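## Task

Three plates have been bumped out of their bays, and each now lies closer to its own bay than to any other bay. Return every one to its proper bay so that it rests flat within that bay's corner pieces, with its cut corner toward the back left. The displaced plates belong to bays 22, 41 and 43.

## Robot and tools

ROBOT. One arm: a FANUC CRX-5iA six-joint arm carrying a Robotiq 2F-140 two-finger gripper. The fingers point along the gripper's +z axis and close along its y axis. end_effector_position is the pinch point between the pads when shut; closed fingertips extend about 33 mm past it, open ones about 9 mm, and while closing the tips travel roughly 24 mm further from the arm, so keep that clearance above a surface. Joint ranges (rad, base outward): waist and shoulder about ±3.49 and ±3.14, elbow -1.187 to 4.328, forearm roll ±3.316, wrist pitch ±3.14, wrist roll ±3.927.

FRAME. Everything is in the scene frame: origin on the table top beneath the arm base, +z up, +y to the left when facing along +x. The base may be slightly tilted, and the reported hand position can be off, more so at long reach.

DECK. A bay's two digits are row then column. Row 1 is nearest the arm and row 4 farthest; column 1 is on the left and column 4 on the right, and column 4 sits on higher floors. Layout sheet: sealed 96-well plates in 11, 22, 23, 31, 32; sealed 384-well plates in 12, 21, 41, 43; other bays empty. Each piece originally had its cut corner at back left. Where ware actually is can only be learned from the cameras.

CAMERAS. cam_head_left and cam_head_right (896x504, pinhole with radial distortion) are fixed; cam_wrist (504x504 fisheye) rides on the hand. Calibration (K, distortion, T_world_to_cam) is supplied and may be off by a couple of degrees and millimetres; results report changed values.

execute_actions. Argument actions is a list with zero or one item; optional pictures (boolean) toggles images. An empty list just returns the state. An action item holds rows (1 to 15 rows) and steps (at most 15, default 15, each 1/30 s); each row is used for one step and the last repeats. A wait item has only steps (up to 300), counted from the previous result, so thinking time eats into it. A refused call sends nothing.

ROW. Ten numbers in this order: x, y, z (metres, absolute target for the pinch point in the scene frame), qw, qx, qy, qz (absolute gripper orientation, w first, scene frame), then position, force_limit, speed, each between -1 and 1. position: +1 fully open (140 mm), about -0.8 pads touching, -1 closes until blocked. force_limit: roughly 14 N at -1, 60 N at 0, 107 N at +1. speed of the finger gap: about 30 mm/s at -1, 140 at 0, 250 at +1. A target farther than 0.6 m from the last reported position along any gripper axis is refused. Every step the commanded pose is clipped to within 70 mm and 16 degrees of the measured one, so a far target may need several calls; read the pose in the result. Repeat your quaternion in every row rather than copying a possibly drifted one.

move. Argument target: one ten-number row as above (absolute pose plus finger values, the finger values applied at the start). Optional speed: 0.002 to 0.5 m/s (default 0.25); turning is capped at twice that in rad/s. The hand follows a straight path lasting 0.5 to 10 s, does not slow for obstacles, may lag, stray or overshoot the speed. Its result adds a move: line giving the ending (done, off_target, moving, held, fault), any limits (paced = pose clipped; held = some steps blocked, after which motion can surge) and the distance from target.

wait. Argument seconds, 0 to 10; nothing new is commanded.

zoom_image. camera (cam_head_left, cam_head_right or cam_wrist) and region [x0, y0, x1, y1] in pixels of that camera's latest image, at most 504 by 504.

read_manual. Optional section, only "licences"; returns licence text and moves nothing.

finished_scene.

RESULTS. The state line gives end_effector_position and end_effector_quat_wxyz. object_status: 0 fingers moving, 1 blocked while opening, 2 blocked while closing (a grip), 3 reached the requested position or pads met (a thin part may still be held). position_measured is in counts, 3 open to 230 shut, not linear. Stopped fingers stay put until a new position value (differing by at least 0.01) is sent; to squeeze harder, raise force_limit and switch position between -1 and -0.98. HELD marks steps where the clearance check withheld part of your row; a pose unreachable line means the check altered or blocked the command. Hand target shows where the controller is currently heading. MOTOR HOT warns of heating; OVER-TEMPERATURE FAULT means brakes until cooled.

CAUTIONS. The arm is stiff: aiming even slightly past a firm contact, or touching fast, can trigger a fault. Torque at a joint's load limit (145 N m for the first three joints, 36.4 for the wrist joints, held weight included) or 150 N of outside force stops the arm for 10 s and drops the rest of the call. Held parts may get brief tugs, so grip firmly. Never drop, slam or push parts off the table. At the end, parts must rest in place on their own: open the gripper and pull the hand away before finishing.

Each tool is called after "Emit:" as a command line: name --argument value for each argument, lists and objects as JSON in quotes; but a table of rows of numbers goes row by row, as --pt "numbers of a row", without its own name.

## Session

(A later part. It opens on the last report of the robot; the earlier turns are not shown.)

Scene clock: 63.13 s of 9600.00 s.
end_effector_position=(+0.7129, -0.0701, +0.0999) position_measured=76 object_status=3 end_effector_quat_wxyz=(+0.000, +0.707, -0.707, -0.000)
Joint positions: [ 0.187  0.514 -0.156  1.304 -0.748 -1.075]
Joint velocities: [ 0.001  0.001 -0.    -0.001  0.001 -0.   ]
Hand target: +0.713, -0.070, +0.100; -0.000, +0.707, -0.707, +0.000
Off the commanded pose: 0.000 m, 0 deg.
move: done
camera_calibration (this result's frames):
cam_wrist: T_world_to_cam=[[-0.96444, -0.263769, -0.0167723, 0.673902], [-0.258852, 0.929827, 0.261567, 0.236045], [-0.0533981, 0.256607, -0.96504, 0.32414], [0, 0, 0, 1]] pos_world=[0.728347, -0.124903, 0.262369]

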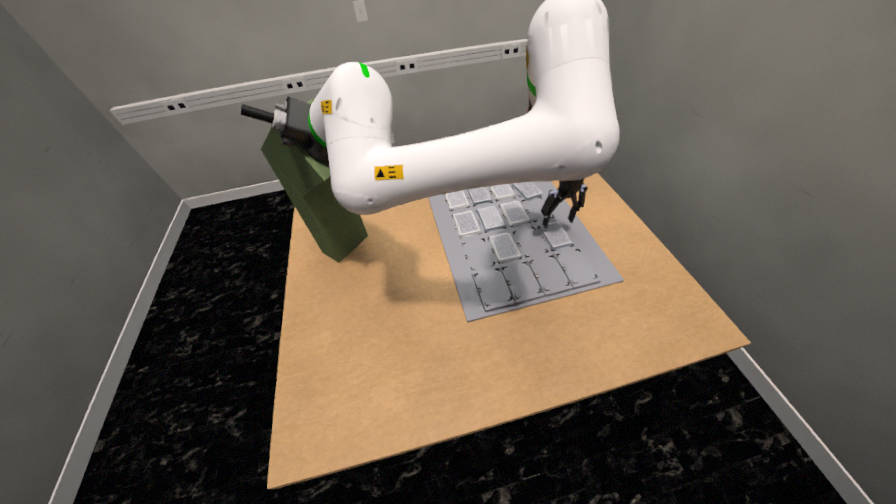

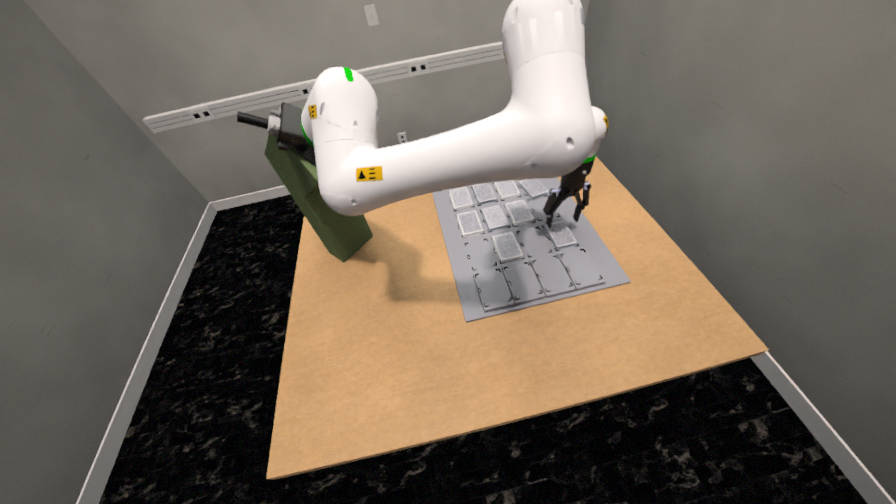

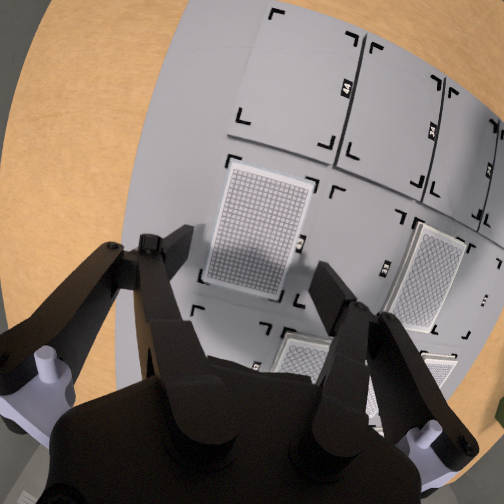

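Emit:
move --target '[0.714, 0.212, 0.10, 0, 0.7771, -0.6293, 0, 0.42, 0.3, 0]' --speed 0.35

Emit:
zoom_image --camera "cam_wrist" --region '[140, 130, 380, 370]'

Scene clock: 65.30 s of 9600.00 s.
end_effector_position=(+0.7137, +0.2118, +0.1004) position_measured=76 object_status=3 end_effector_quat_wxyz=(-0.000, +0.777, -0.629, -0.000)
Joint positions: [ 0.489  0.939  0.14   1.268 -0.927 -1.115]
Joint velocities: [-0.001  0.003  0.003 -0.003 -0.003  0.004]
Hand target: +0.714, +0.212, +0.100; +0.000, +0.777, -0.629, -0.000
Off the commanded pose: 0.001 m, 0 deg.
move: done
camera_calibration (this result's frames):
cam_wrist: T_world_to_cam=[[-0.888608, -0.458364, -0.0167024, 0.736105], [-0.446319, 0.855715, 0.261822, 0.12339], [-0.105717, 0.240112, -0.964972, 0.293156], [0, 0, 0, 1]] pos_world=[0.740172, 0.161427, 0.262876]

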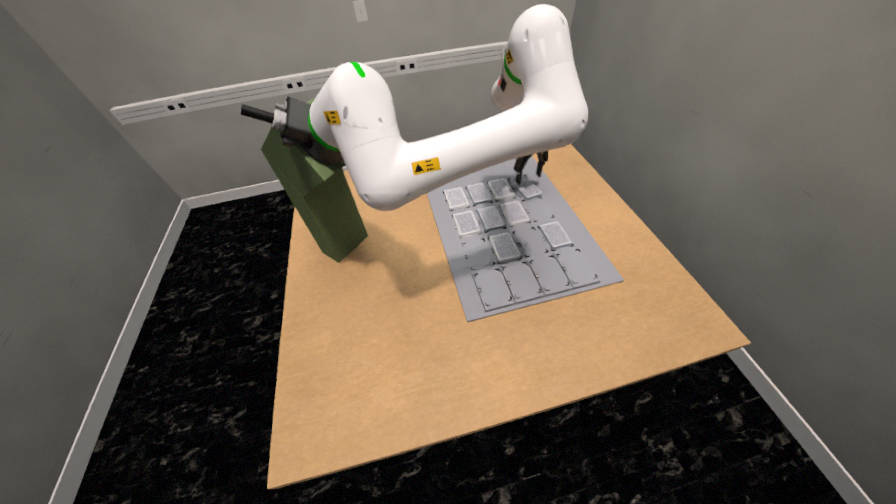

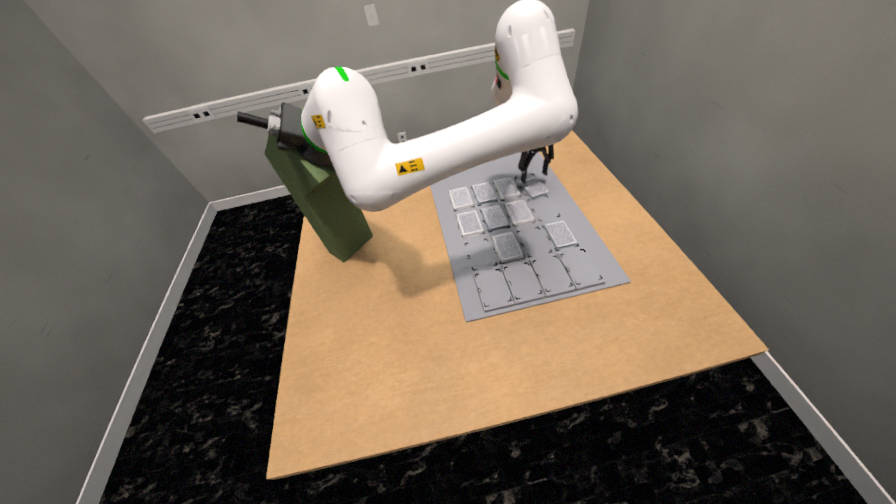

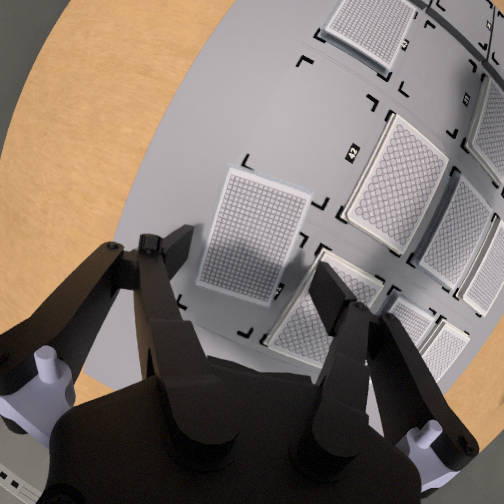

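Region (140, 130, 380, 370) of cam_wrist's 504x504 image, scaled by 2.100, with more detail than that image has.

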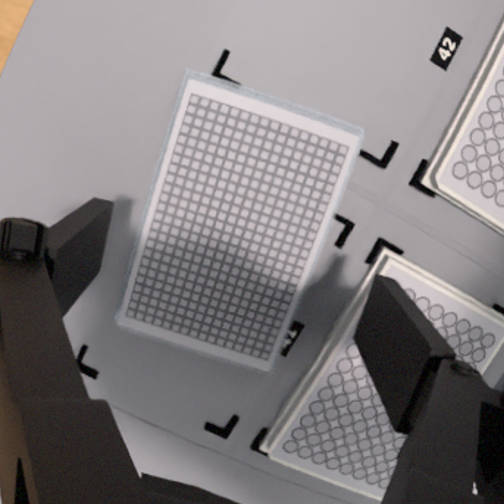

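Emit:
move --target '[0.7138, 0.227, 0.0405, 0, 0.7615, -0.6481, 0, 0.42, 0.3, 0]' --speed 0.08

Emit:
zoom_image --camera "cam_wrist" --region '[140, 110, 390, 360]'

Scene clock: 71.97 s of 9600.00 s.
end_effector_position=(+0.7140, +0.2271, +0.0406) position_measured=76 object_status=3 end_effector_quat_wxyz=(-0.000, +0.762, -0.648, +0.000)
Joint positions: [ 0.434  1.06   0.251  1.307 -0.888 -1.163]
Joint velocities: [-0.001  0.002  0.001 -0.     0.001 -0.   ]
Hand target: +0.714, +0.227, +0.041; -0.000, +0.762, -0.648, -0.000
Off the commanded pose: 0.000 m, 0 deg.
After step 90, 2.53 s passed at rest.
move: done
camera_calibration (this result's frames):
cam_wrist: T_world_to_cam=[[-0.909903, -0.414478, -0.016885, 0.747649], [-0.404123, 0.876517, 0.261539, 0.0913157], [-0.093602, 0.244799, -0.965045, 0.222058], [0, 0, 0, 1]] pos_world=[0.737976, 0.175485, 0.203038]

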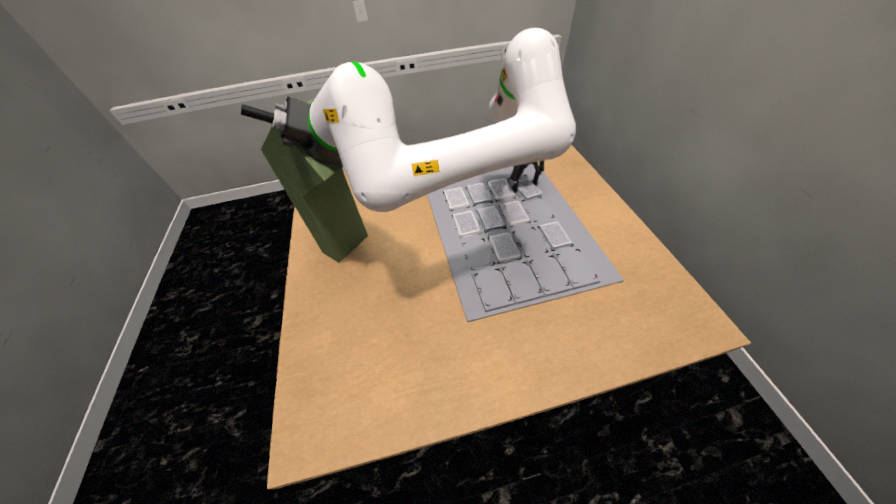

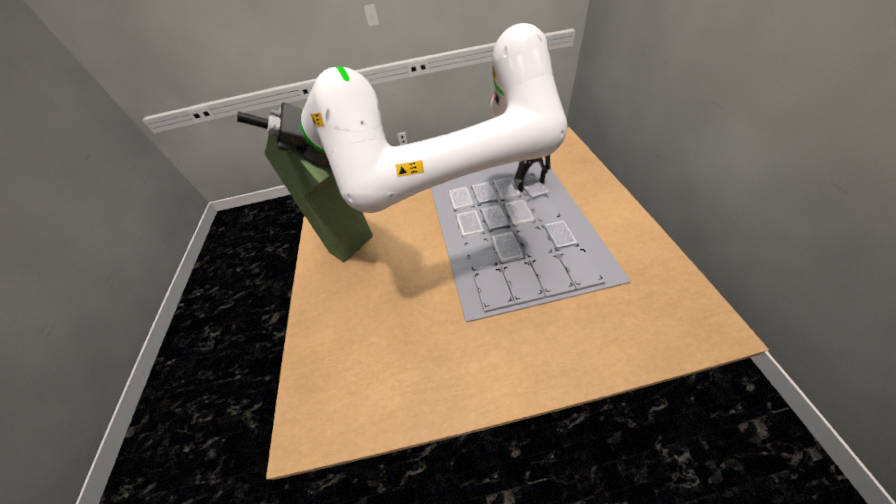

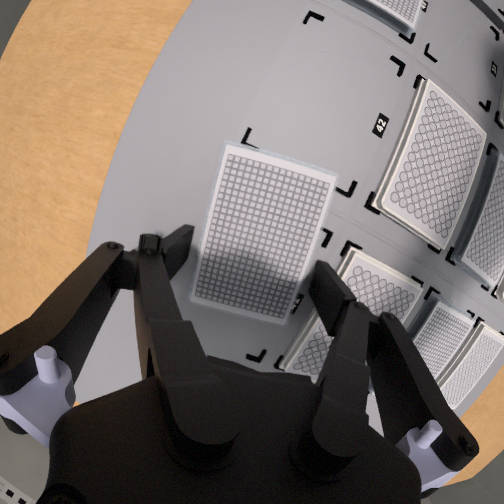

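Region (140, 110, 390, 360) of cam_wrist's 504x504 image, scaled by 2.016, with more detail than that image has.

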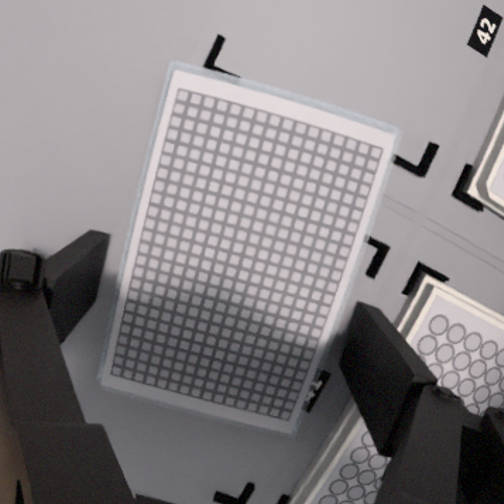

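Emit:
execute_actions --actions '[{"rows": [[0.7138, 0.227, 0.0415, 0, 0.7615, -0.6481, 0, 0.42, 0.3, -0.6],[0.7138, 0.227, 0.0415, 0, 0.7615, -0.6481, 0, -1, 0.3, -0.6]], "steps": 15}]' --pictures false

Emit:
wait --seconds 0.2

Emit:
zoom_image --camera "cam_wrist" --region '[140, 110, 390, 360]'

Scene clock: 74.33 s of 9600.00 s.
end_effector_position=(+0.7139, +0.2270, +0.0416) position_measured=110 object_status=0 end_effector_quat_wxyz=(-0.000, +0.762, -0.648, +0.000)
Joint positions: [ 0.435  1.058  0.249  1.307 -0.888 -1.164]
Joint velocities: [ 0.001  0.001 -0.001  0.001  0.001 -0.   ]
Hand target: +0.714, +0.227, +0.041; +0.000, +0.762, -0.648, -0.000
Off the commanded pose: 0.000 m, 0 deg.
Steps of this call (steps 1 to 56: nothing new was sent; steps 57 to 71: all 15 steps of this action). Readings (end_effector_position | what the end effector reports):
57: (+0.7139, +0.2271, +0.0405) | position_measured=76 object_status=3
58: (+0.7139, +0.2271, +0.0406) | position_measured=76 object_status=0
60: (+0.7137, +0.2271, +0.0410) | position_measured=81 object_status=0
64: (+0.7138, +0.2270, +0.0414) | position_measured=97 object_status=0
71: the state above

Scene clock: 74.53 s of 9600.00 s.
end_effector_position=(+0.7139, +0.2270, +0.0416) position_measured=110 object_status=2 end_effector_quat_wxyz=(-0.000, +0.762, -0.648, +0.000)
Joint positions: [ 0.435  1.058  0.249  1.307 -0.888 -1.164]
Joint velocities: [ 0.    -0.    -0.002 -0.     0.001  0.001]
Hand target: +0.714, +0.227, +0.041; +0.000, +0.762, -0.648, -0.000
Off the commanded pose: 0.000 m, 0 deg.
Steps of this call (steps 1 to 6: nothing new was sent). Readings (end_effector_position | what the end effector reports):
1: (+0.7139, +0.2270, +0.0416) | position_measured=110 object_status=0
2: (+0.7139, +0.2270, +0.0416) | position_measured=110 object_status=2
4: (+0.7139, +0.2270, +0.0416) | position_measured=110 object_status=2
6: the state above
camera_calibration (this result's frames):
cam_wrist: T_world_to_cam=[[-0.909887, -0.414509, -0.0169551, 0.747544], [-0.404167, 0.876487, 0.261572, 0.0910999], [-0.0935631, 0.244854, -0.965035, 0.223028], [0, 0, 0, 1]] pos_world=[0.737867, 0.175406, 0.204075]

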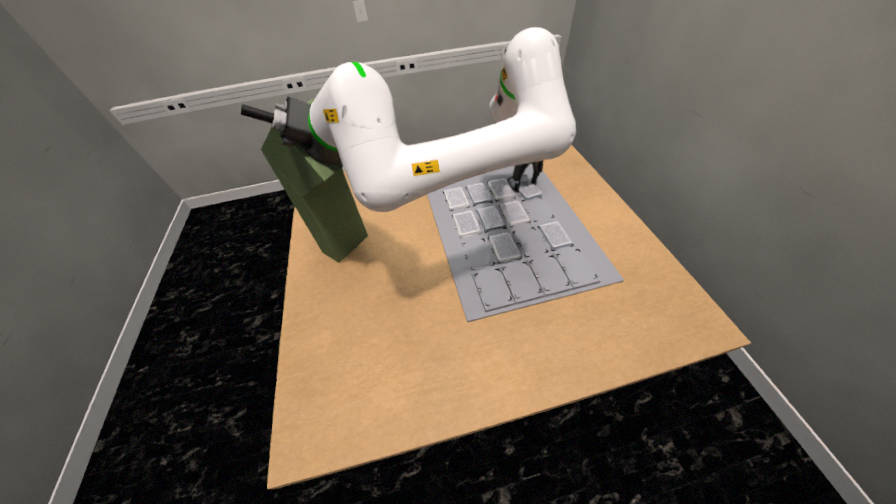

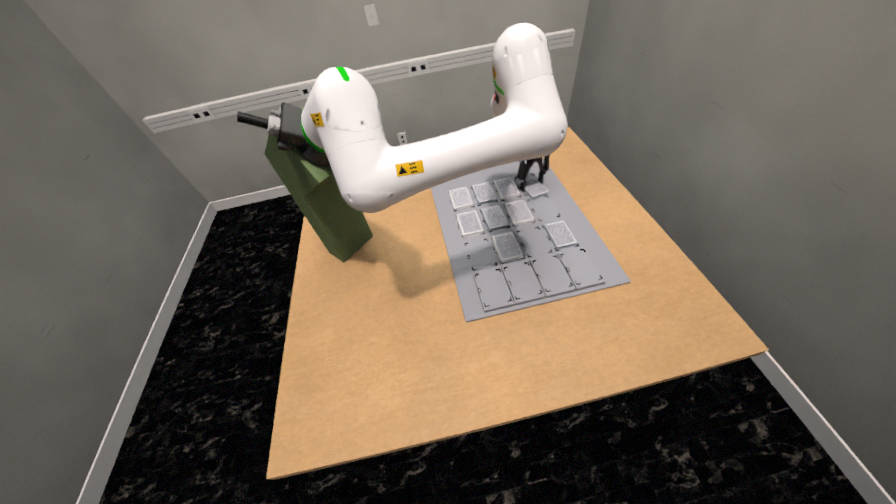

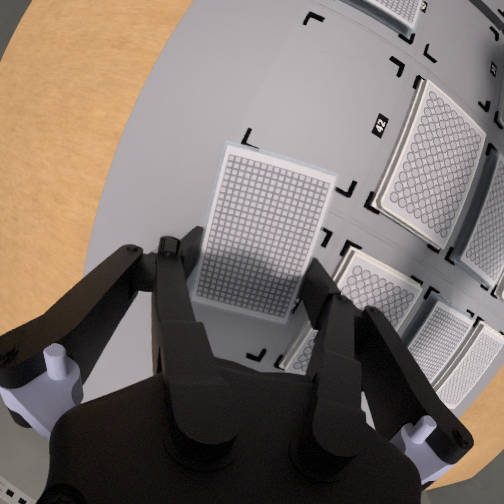

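Region (140, 110, 390, 360) of cam_wrist's 504x504 image, scaled by 2.016, with more detail than that image has.

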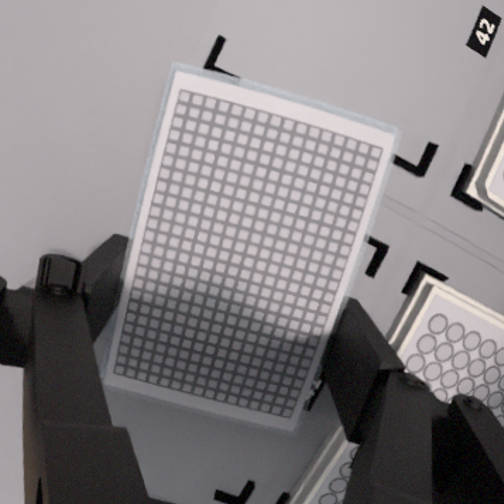

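Emit:
move --target '[0.7138, 0.230, 0.053, 0, 0.7615, -0.6481, 0, -1, 0.3, -0.6]' --speed 0.05

Emit:
move --target '[0.712, 0.2665, 0.047, -0.0155, 0.7088, -0.7052, -0.0154, -1, 0.3, -0.6]' --speed 0.1

Emit:
zoom_image --camera "cam_wrist" --region '[195, 110, 355, 210]'

Emit:
zoom_image --camera "cam_wrist" --region '[170, 270, 330, 370]'

Scene clock: 76.53 s of 9600.00 s.
end_effector_position=(+0.7138, +0.2300, +0.0530) position_measured=110 object_status=2 end_effector_quat_wxyz=(+0.000, +0.762, -0.648, -0.000)
Joint positions: [ 0.451  1.046  0.238  1.296 -0.9   -1.165]
Joint velocities: [ 0.001 -0.002  0.     0.001 -0.002 -0.   ]
Hand target: +0.714, +0.230, +0.053; +0.000, +0.762, -0.648, +0.000
Off the commanded pose: 0.000 m, 0 deg.
move: done
camera_calibration (this result's frames):
cam_wrist: T_world_to_cam=[[-0.909881, -0.41453, -0.0167811, 0.74882], [-0.404145, 0.876497, 0.261571, 0.085485], [-0.0937202, 0.24478, -0.965038, 0.233384], [0, 0, 0, 1]] pos_world=[0.737758, 0.178353, 0.21543]

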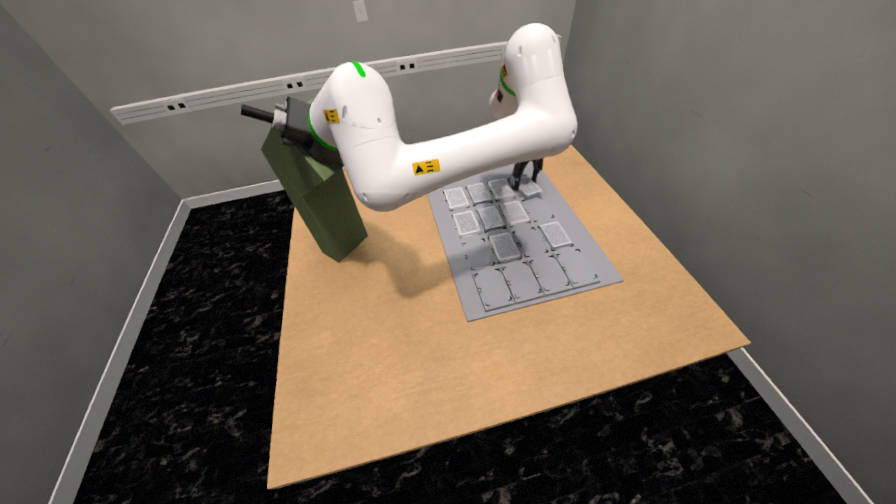

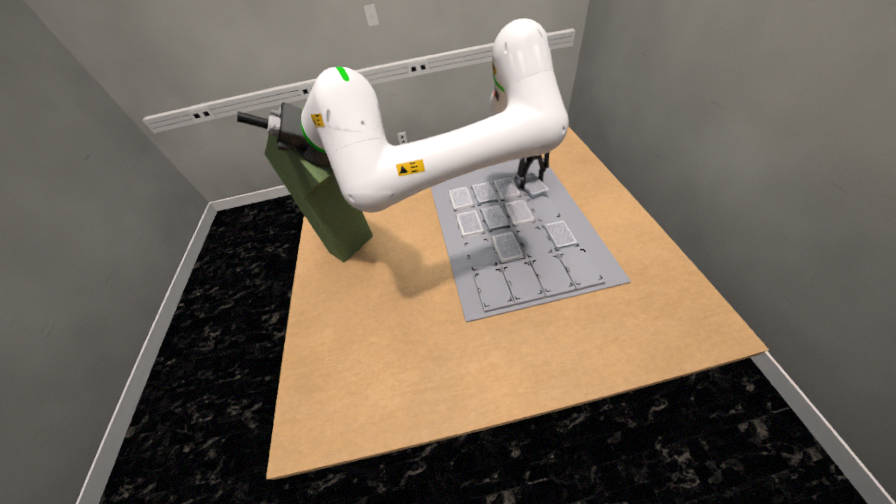

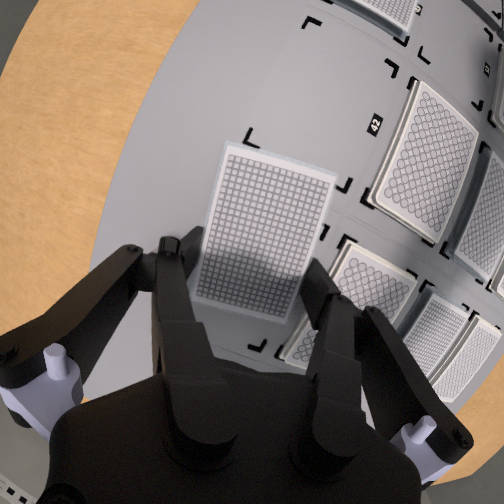

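Scene clock: 77.67 s of 9600.00 s.
end_effector_position=(+0.7119, +0.2665, +0.0471) position_measured=110 object_status=2 end_effector_quat_wxyz=(-0.015, +0.709, -0.705, -0.015)
Joint positions: [ 0.467  1.095  0.29   1.271 -0.869 -1.312]
Joint velocities: [-0.001  0.003  0.     0.     0.003 -0.001]
Hand target: +0.712, +0.267, +0.047; -0.015, +0.709, -0.705, -0.015
Off the commanded pose: 0.000 m, 0 deg.
move: done
camera_calibration (this result's frames):
cam_wrist: T_world_to_cam=[[-0.963133, -0.267525, -0.0283685, 0.761467], [-0.263386, 0.916215, 0.301956, -0.0584033], [-0.0547889, 0.298296, -0.9529, 0.176014], [0, 0, 0, 1]] pos_world=[0.727655, 0.204717, 0.206961]

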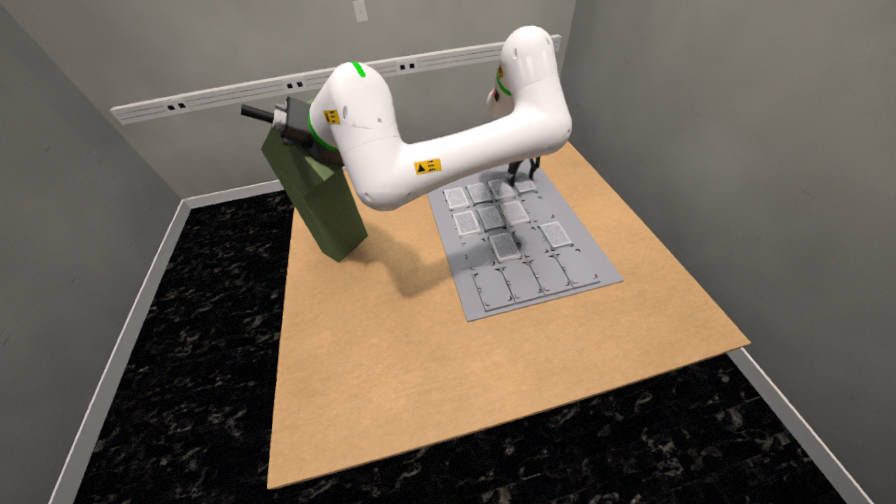

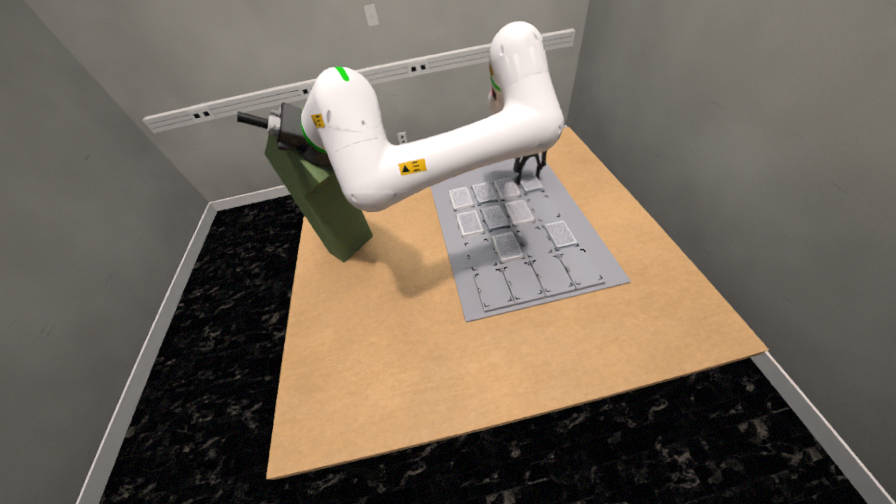

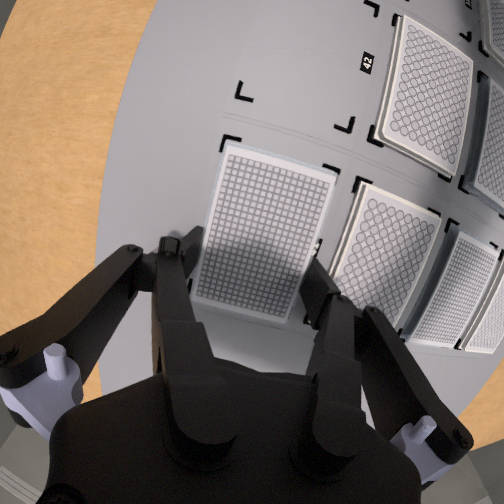

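Region (195, 110, 355, 210) of cam_wrist's 504x504 image, scaled by 3.150, with more detail than that image has; it fills the top 315 rows of this view, and the rest is white.

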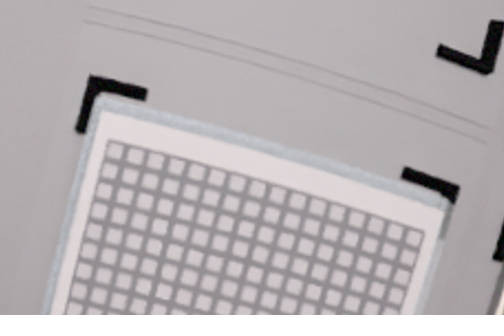

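Region (170, 270, 330, 370) of cam_wrist's 504x504 image, scaled by 3.150, with more detail than that image has; it fills the top 315 rows of this view, and the rest is white.

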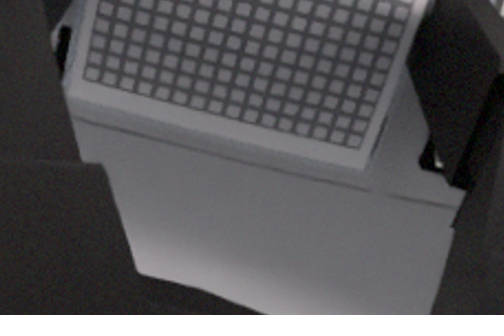

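Emit:
execute_actions --actions '[]'

Scene clock: 81.03 s of 9600.00 s.
end_effector_position=(+0.7120, +0.2665, +0.0471) position_measured=110 object_status=2 end_effector_quat_wxyz=(-0.015, +0.709, -0.705, -0.015)
Joint positions: [ 0.467  1.095  0.29   1.271 -0.869 -1.312]
Joint velocities: [ 0.    -0.001  0.     0.001  0.002  0.   ]
Hand target: +0.712, +0.267, +0.047; -0.015, +0.709, -0.705, -0.015
Off the commanded pose: 0.000 m, 0 deg.
Steps of this call (steps 1 to 90: nothing new was sent; then 0.37 s passed at rest). Readings (end_effector_position | what the end effector reports):
1: (+0.7119, +0.2665, +0.0471) | position_measured=110 object_status=2
2: (+0.7119, +0.2665, +0.0471) | position_measured=110 object_status=2
4: (+0.7119, +0.2665, +0.0471) | position_measured=110 object_status=2
8: (+0.7119, +0.2665, +0.0471) | position_measured=110 object_status=2
90: the state above
camera_calibration (this result's frames):
cam_wrist: T_world_to_cam=[[-0.963097, -0.267639, -0.0285352, 0.76154], [-0.263549, 0.916195, 0.301874, -0.0582886], [-0.0546495, 0.298255, -0.952921, 0.175939], [0, 0, 0, 1]] pos_world=[0.727689, 0.204747, 0.206983]

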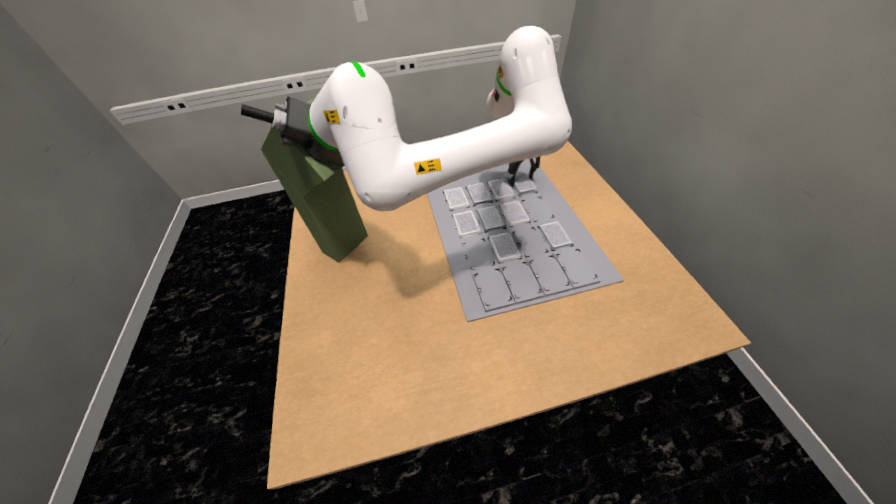

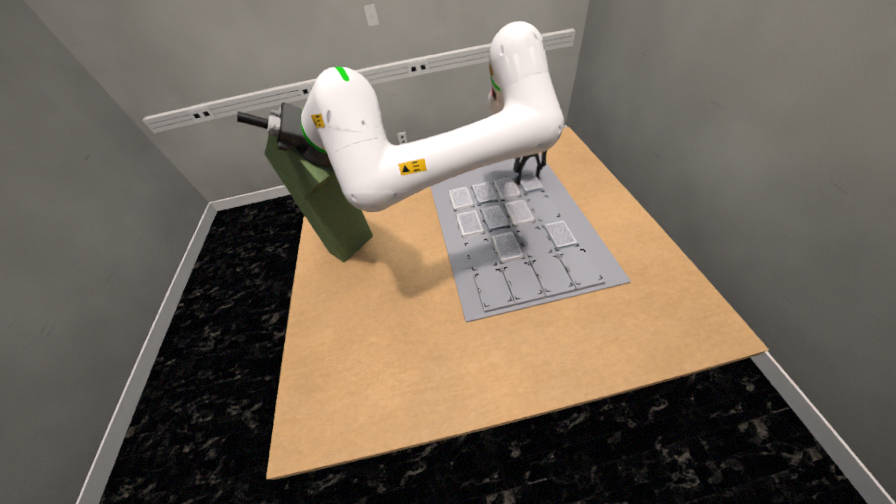

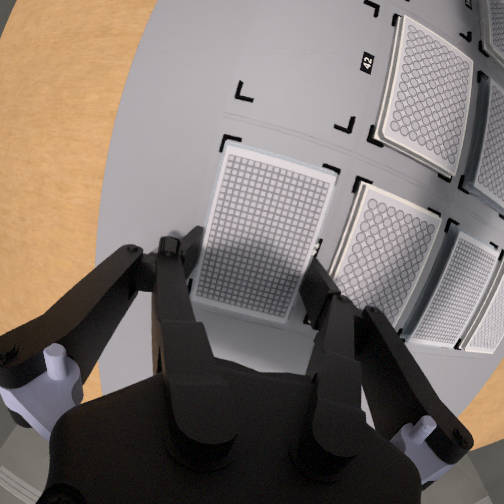

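Emit:
move --target '[0.713, 0.2663, 0.043, -0.0155, 0.7088, -0.7052, -0.0154, -1, 0.3, -0.6]' --speed 0.01

Emit:
zoom_image --camera "cam_wrist" --region '[195, 110, 355, 210]'

Emit:
zoom_image --camera "cam_wrist" --region '[170, 260, 330, 360]'

Scene clock: 82.37 s of 9600.00 s.
end_effector_position=(+0.7130, +0.2663, +0.0430) position_measured=110 object_status=2 end_effector_quat_wxyz=(-0.016, +0.709, -0.705, -0.015)
Joint positions: [ 0.462  1.102  0.3    1.271 -0.867 -1.308]
Joint velocities: [ 0.     0.001  0.    -0.001 -0.     0.001]
Hand target: +0.713, +0.266, +0.043; -0.016, +0.709, -0.705, -0.015
Off the commanded pose: 0.000 m, 0 deg.
move: done
camera_calibration (this result's frames):
cam_wrist: T_world_to_cam=[[-0.963088, -0.267666, -0.028576, 0.762381], [-0.263588, 0.916189, 0.301861, -0.0565781], [-0.0546168, 0.298251, -0.952924, 0.172167], [0, 0, 0, 1]] pos_world=[0.72873, 0.204551, 0.202926]

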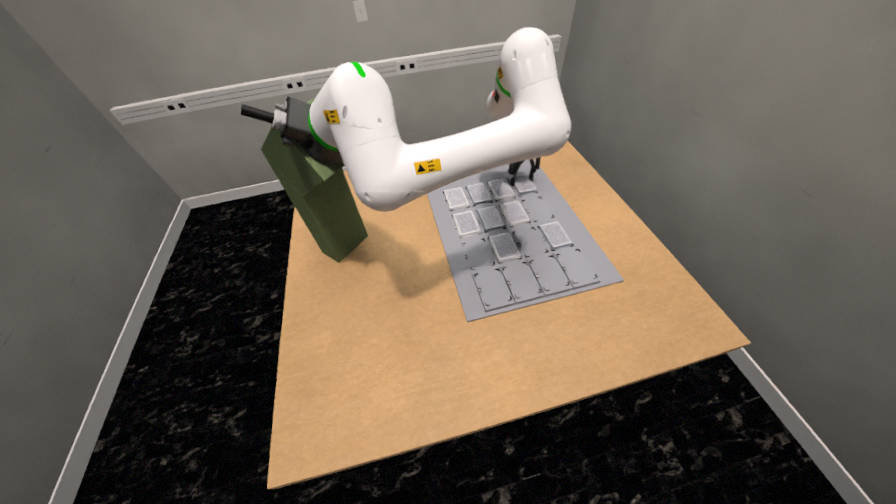

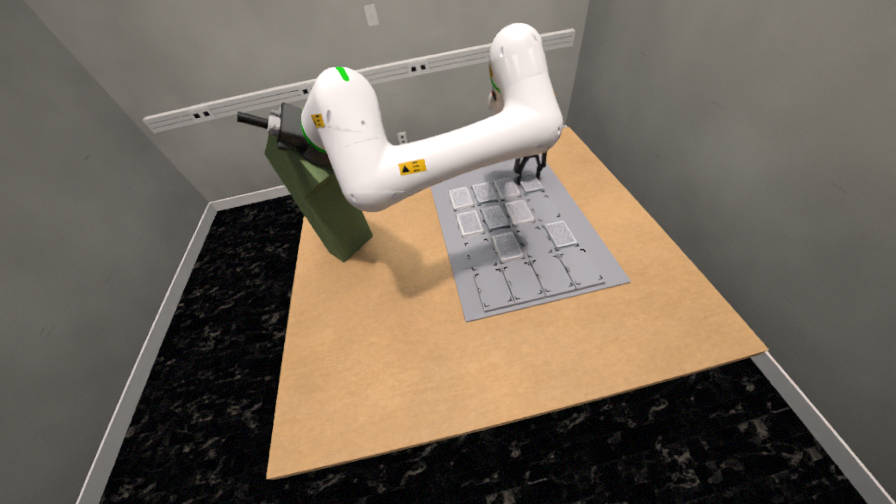

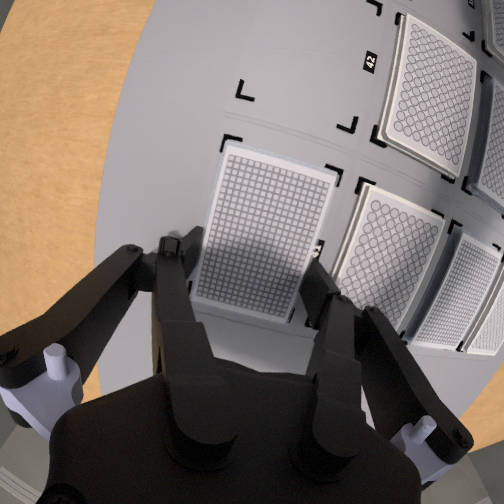

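Region (195, 110, 355, 210) of cam_wrist's 504x504 image, scaled by 3.150, with more detail than that image has; it fills the top 315 rows of this view, and the rest is white.

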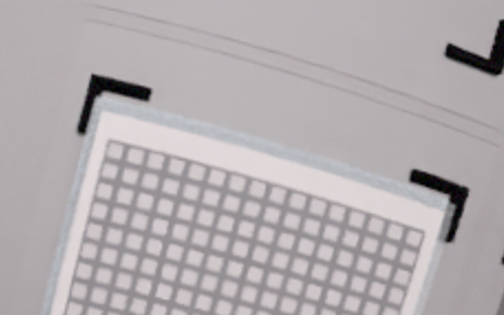

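Region (170, 260, 330, 360) of cam_wrist's 504x504 image, scaled by 3.150, with more detail than that image has; it fills the top 315 rows of this view, and the rest is white.

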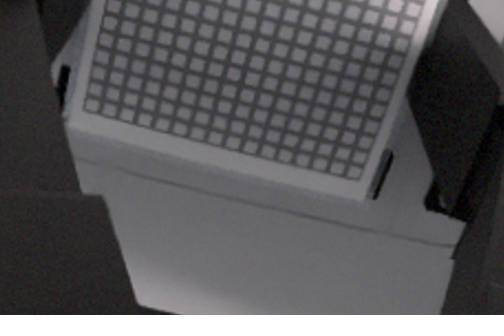

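Emit:
move --target '[0.7126, 0.2663, 0.0405, -0.0155, 0.7088, -0.7052, -0.0154, -1, 0.3, -0.6]' --speed 0.008

Emit:
zoom_image --camera "cam_wrist" --region '[195, 110, 355, 210]'

Emit:
zoom_image --camera "cam_wrist" --region '[170, 260, 330, 360]'

Scene clock: 84.27 s of 9600.00 s.
end_effector_position=(+0.7127, +0.2663, +0.0406) position_measured=110 object_status=2 end_effector_quat_wxyz=(-0.016, +0.709, -0.705, -0.015)
Joint positions: [ 0.459  1.106  0.302  1.274 -0.864 -1.309]
Joint velocities: [-0.001  0.     0.     0.001 -0.001  0.   ]
Hand target: +0.713, +0.266, +0.041; -0.015, +0.709, -0.705, -0.015
Off the commanded pose: 0.000 m, 0 deg.
move: done
camera_calibration (this result's frames):
cam_wrist: T_world_to_cam=[[-0.963094, -0.267638, -0.0286257, 0.761966], [-0.263576, 0.91619, 0.301867, -0.055924], [-0.0545645, 0.298271, -0.95292, 0.169761], [0, 0, 0, 1]] pos_world=[0.728368, 0.204534, 0.200462]

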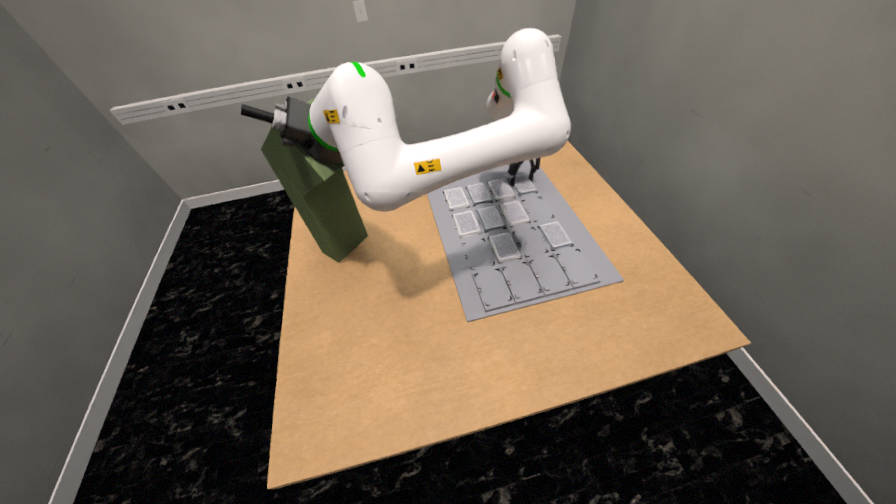

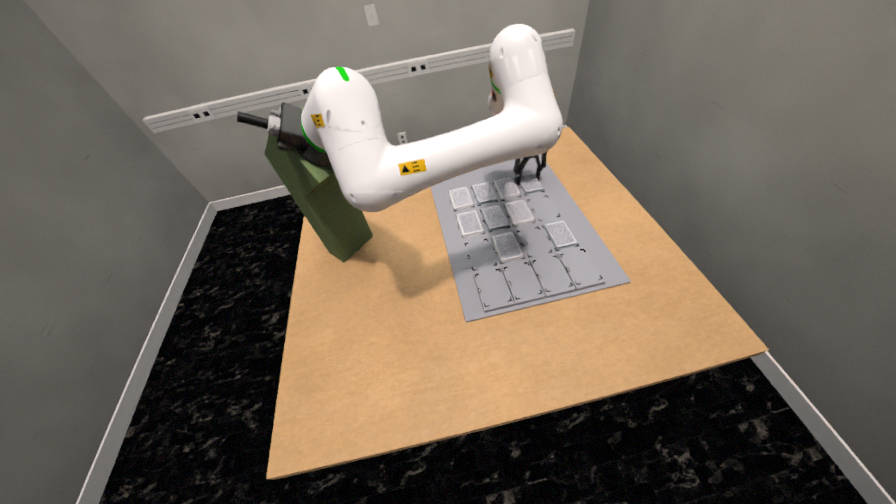

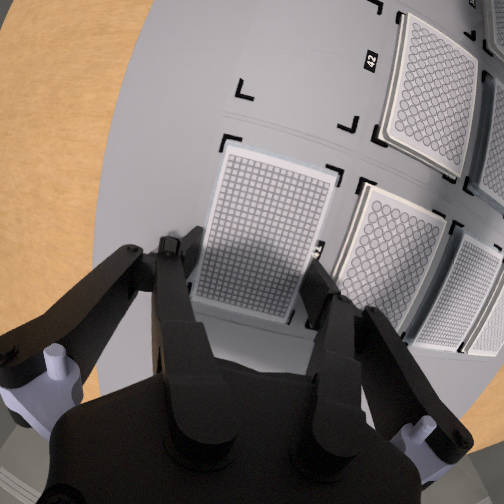

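Region (195, 110, 355, 210) of cam_wrist's 504x504 image, scaled by 3.150, with more detail than that image has; it fills the top 315 rows of this view, and the rest is white.

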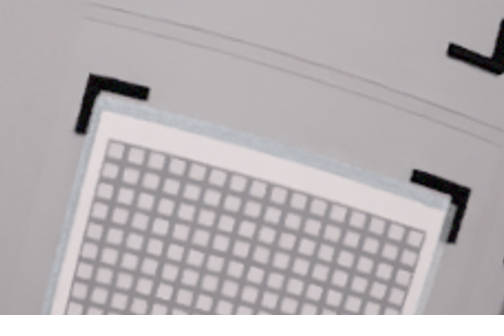

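Region (170, 260, 330, 360) of cam_wrist's 504x504 image, scaled by 3.150, with more detail than that image has; it fills the top 315 rows of this view, and the rest is white.

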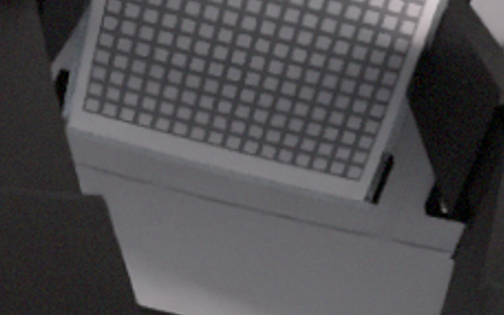

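Emit:
execute_actions --actions '[{"rows": [[0.7126,0.2663,0.0402,-0.0155,0.7088,-0.7052,-0.0154,-1,0.3,-0.6],[0.7126,0.2663,0.0399,-0.0155,0.7088,-0.7052,-0.0154,-1,0.3,-0.6],[0.7126,0.2663,0.0396,-0.0155,0.7088,-0.7052,-0.0154,-1,0.3,-0.6],[0.7126,0.2663,0.0396,-0.0155,0.7088,-0.7052,-0.0154,-1,0.3,-0.6],[0.7126,0.2663,0.0396,-0.0155,0.7088,-0.7052,-0.0154,-1,0.3,-0.6],[0.7126,0.2663,0.0396,-0.0155,0.7088,-0.7052,-0.0154,-1,0.3,-0.6],[0.7126,0.2663,0.0396,-0.0155,0.7088,-0.7052,-0.0154,0.42,0.3,-0.3]], "steps": 15}]' --pictures false

Emit:
move --target '[0.7126, 0.2663, 0.10, 0, 0.7071, -0.7071, 0, 0.42, 0.3, -0.3]' --speed 0.1

Emit:
zoom_image --camera "cam_wrist" --region '[150, 130, 360, 340]'

Scene clock: 85.93 s of 9600.00 s.
end_effector_position=(+0.7122, +0.2663, +0.0392) position_measured=76 object_status=0 end_effector_quat_wxyz=(-0.015, +0.709, -0.705, -0.016)
Joint positions: [ 0.458  1.108  0.304  1.275 -0.864 -1.309]
Joint velocities: [ 0.002 -0.002  0.    -0.001 -0.003  0.   ]
Hand target: +0.713, +0.266, +0.040; -0.015, +0.709, -0.705, -0.015
Off the commanded pose: 0.001 m, 0 deg.
Steps of this call (steps 1 to 35: nothing new was sent; steps 36 to 50: all 15 steps of this action). Readings (end_effector_position | what the end effector reports):
36: (+0.7126, +0.2663, +0.0405) | position_measured=110 object_status=2
37: (+0.7126, +0.2663, +0.0404) | position_measured=110 object_status=2
39: (+0.7126, +0.2663, +0.0400) | position_measured=110 object_status=2
43: (+0.7127, +0.2663, +0.0397) | position_measured=110 object_status=0
50: the state above

Scene clock: 87.13 s of 9600.00 s.
end_effector_position=(+0.7124, +0.2662, +0.0999) position_measured=76 object_status=3 end_effector_quat_wxyz=(+0.000, +0.707, -0.707, +0.000)
Joint positions: [ 0.54   1.045  0.256  1.233 -0.965 -1.327]
Joint velocities: [ 0.002  0.     0.    -0.001  0.    -0.001]
Hand target: +0.712, +0.266, +0.100; -0.000, +0.707, -0.707, +0.000
Off the commanded pose: 0.000 m, 0 deg.
move: done
camera_calibration (this result's frames):
cam_wrist: T_world_to_cam=[[-0.964443, -0.263759, -0.0167898, 0.762163], [-0.258846, 0.929831, 0.261559, -0.0767691], [-0.0533767, 0.256604, -0.965042, 0.237811], [0, 0, 0, 1]] pos_world=[0.727885, 0.211386, 0.262374]

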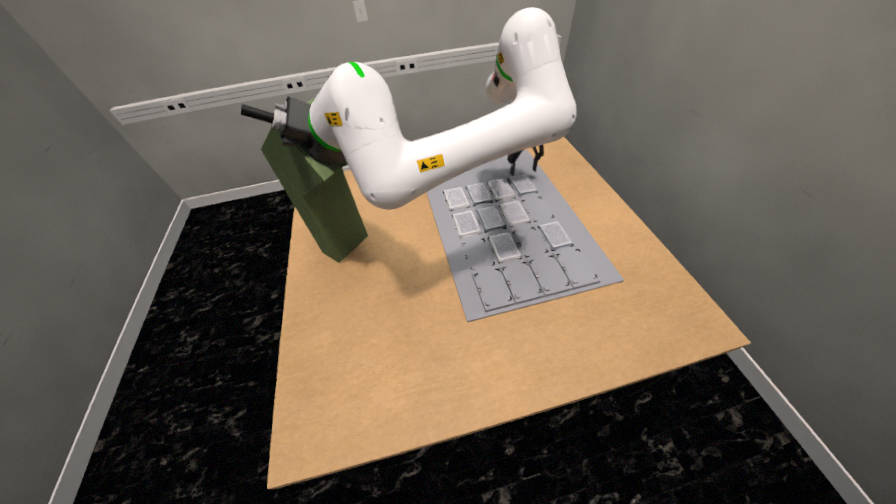

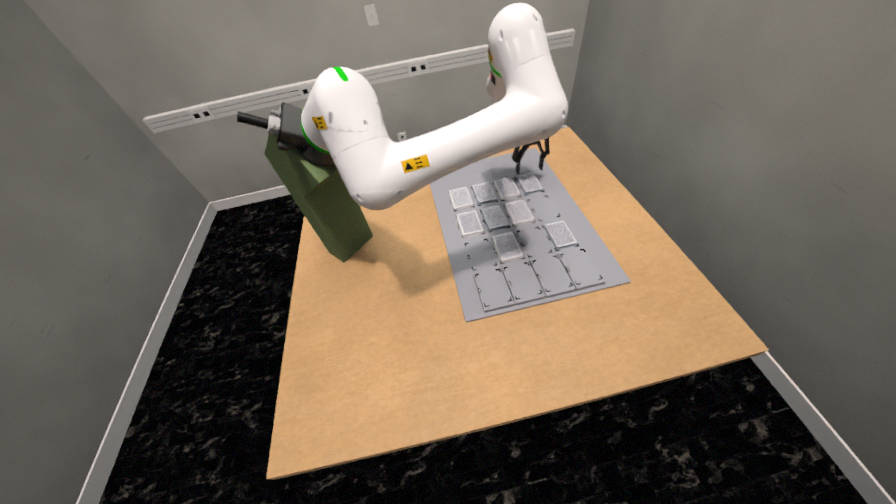

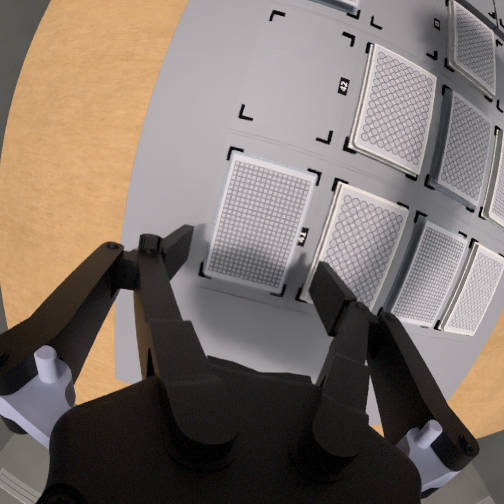

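Region (150, 130, 360, 340) of cam_wrist's 504x504 image, scaled by 2.400, with more detail than that image has.

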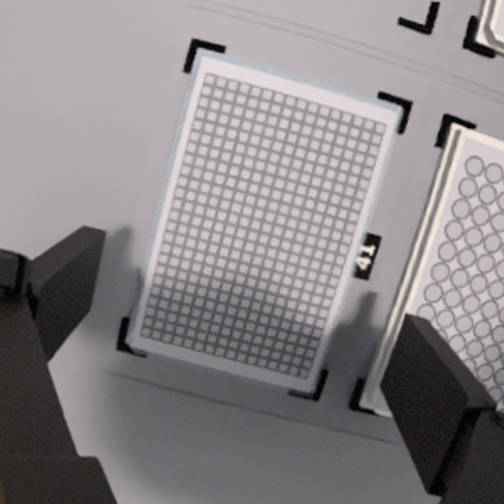

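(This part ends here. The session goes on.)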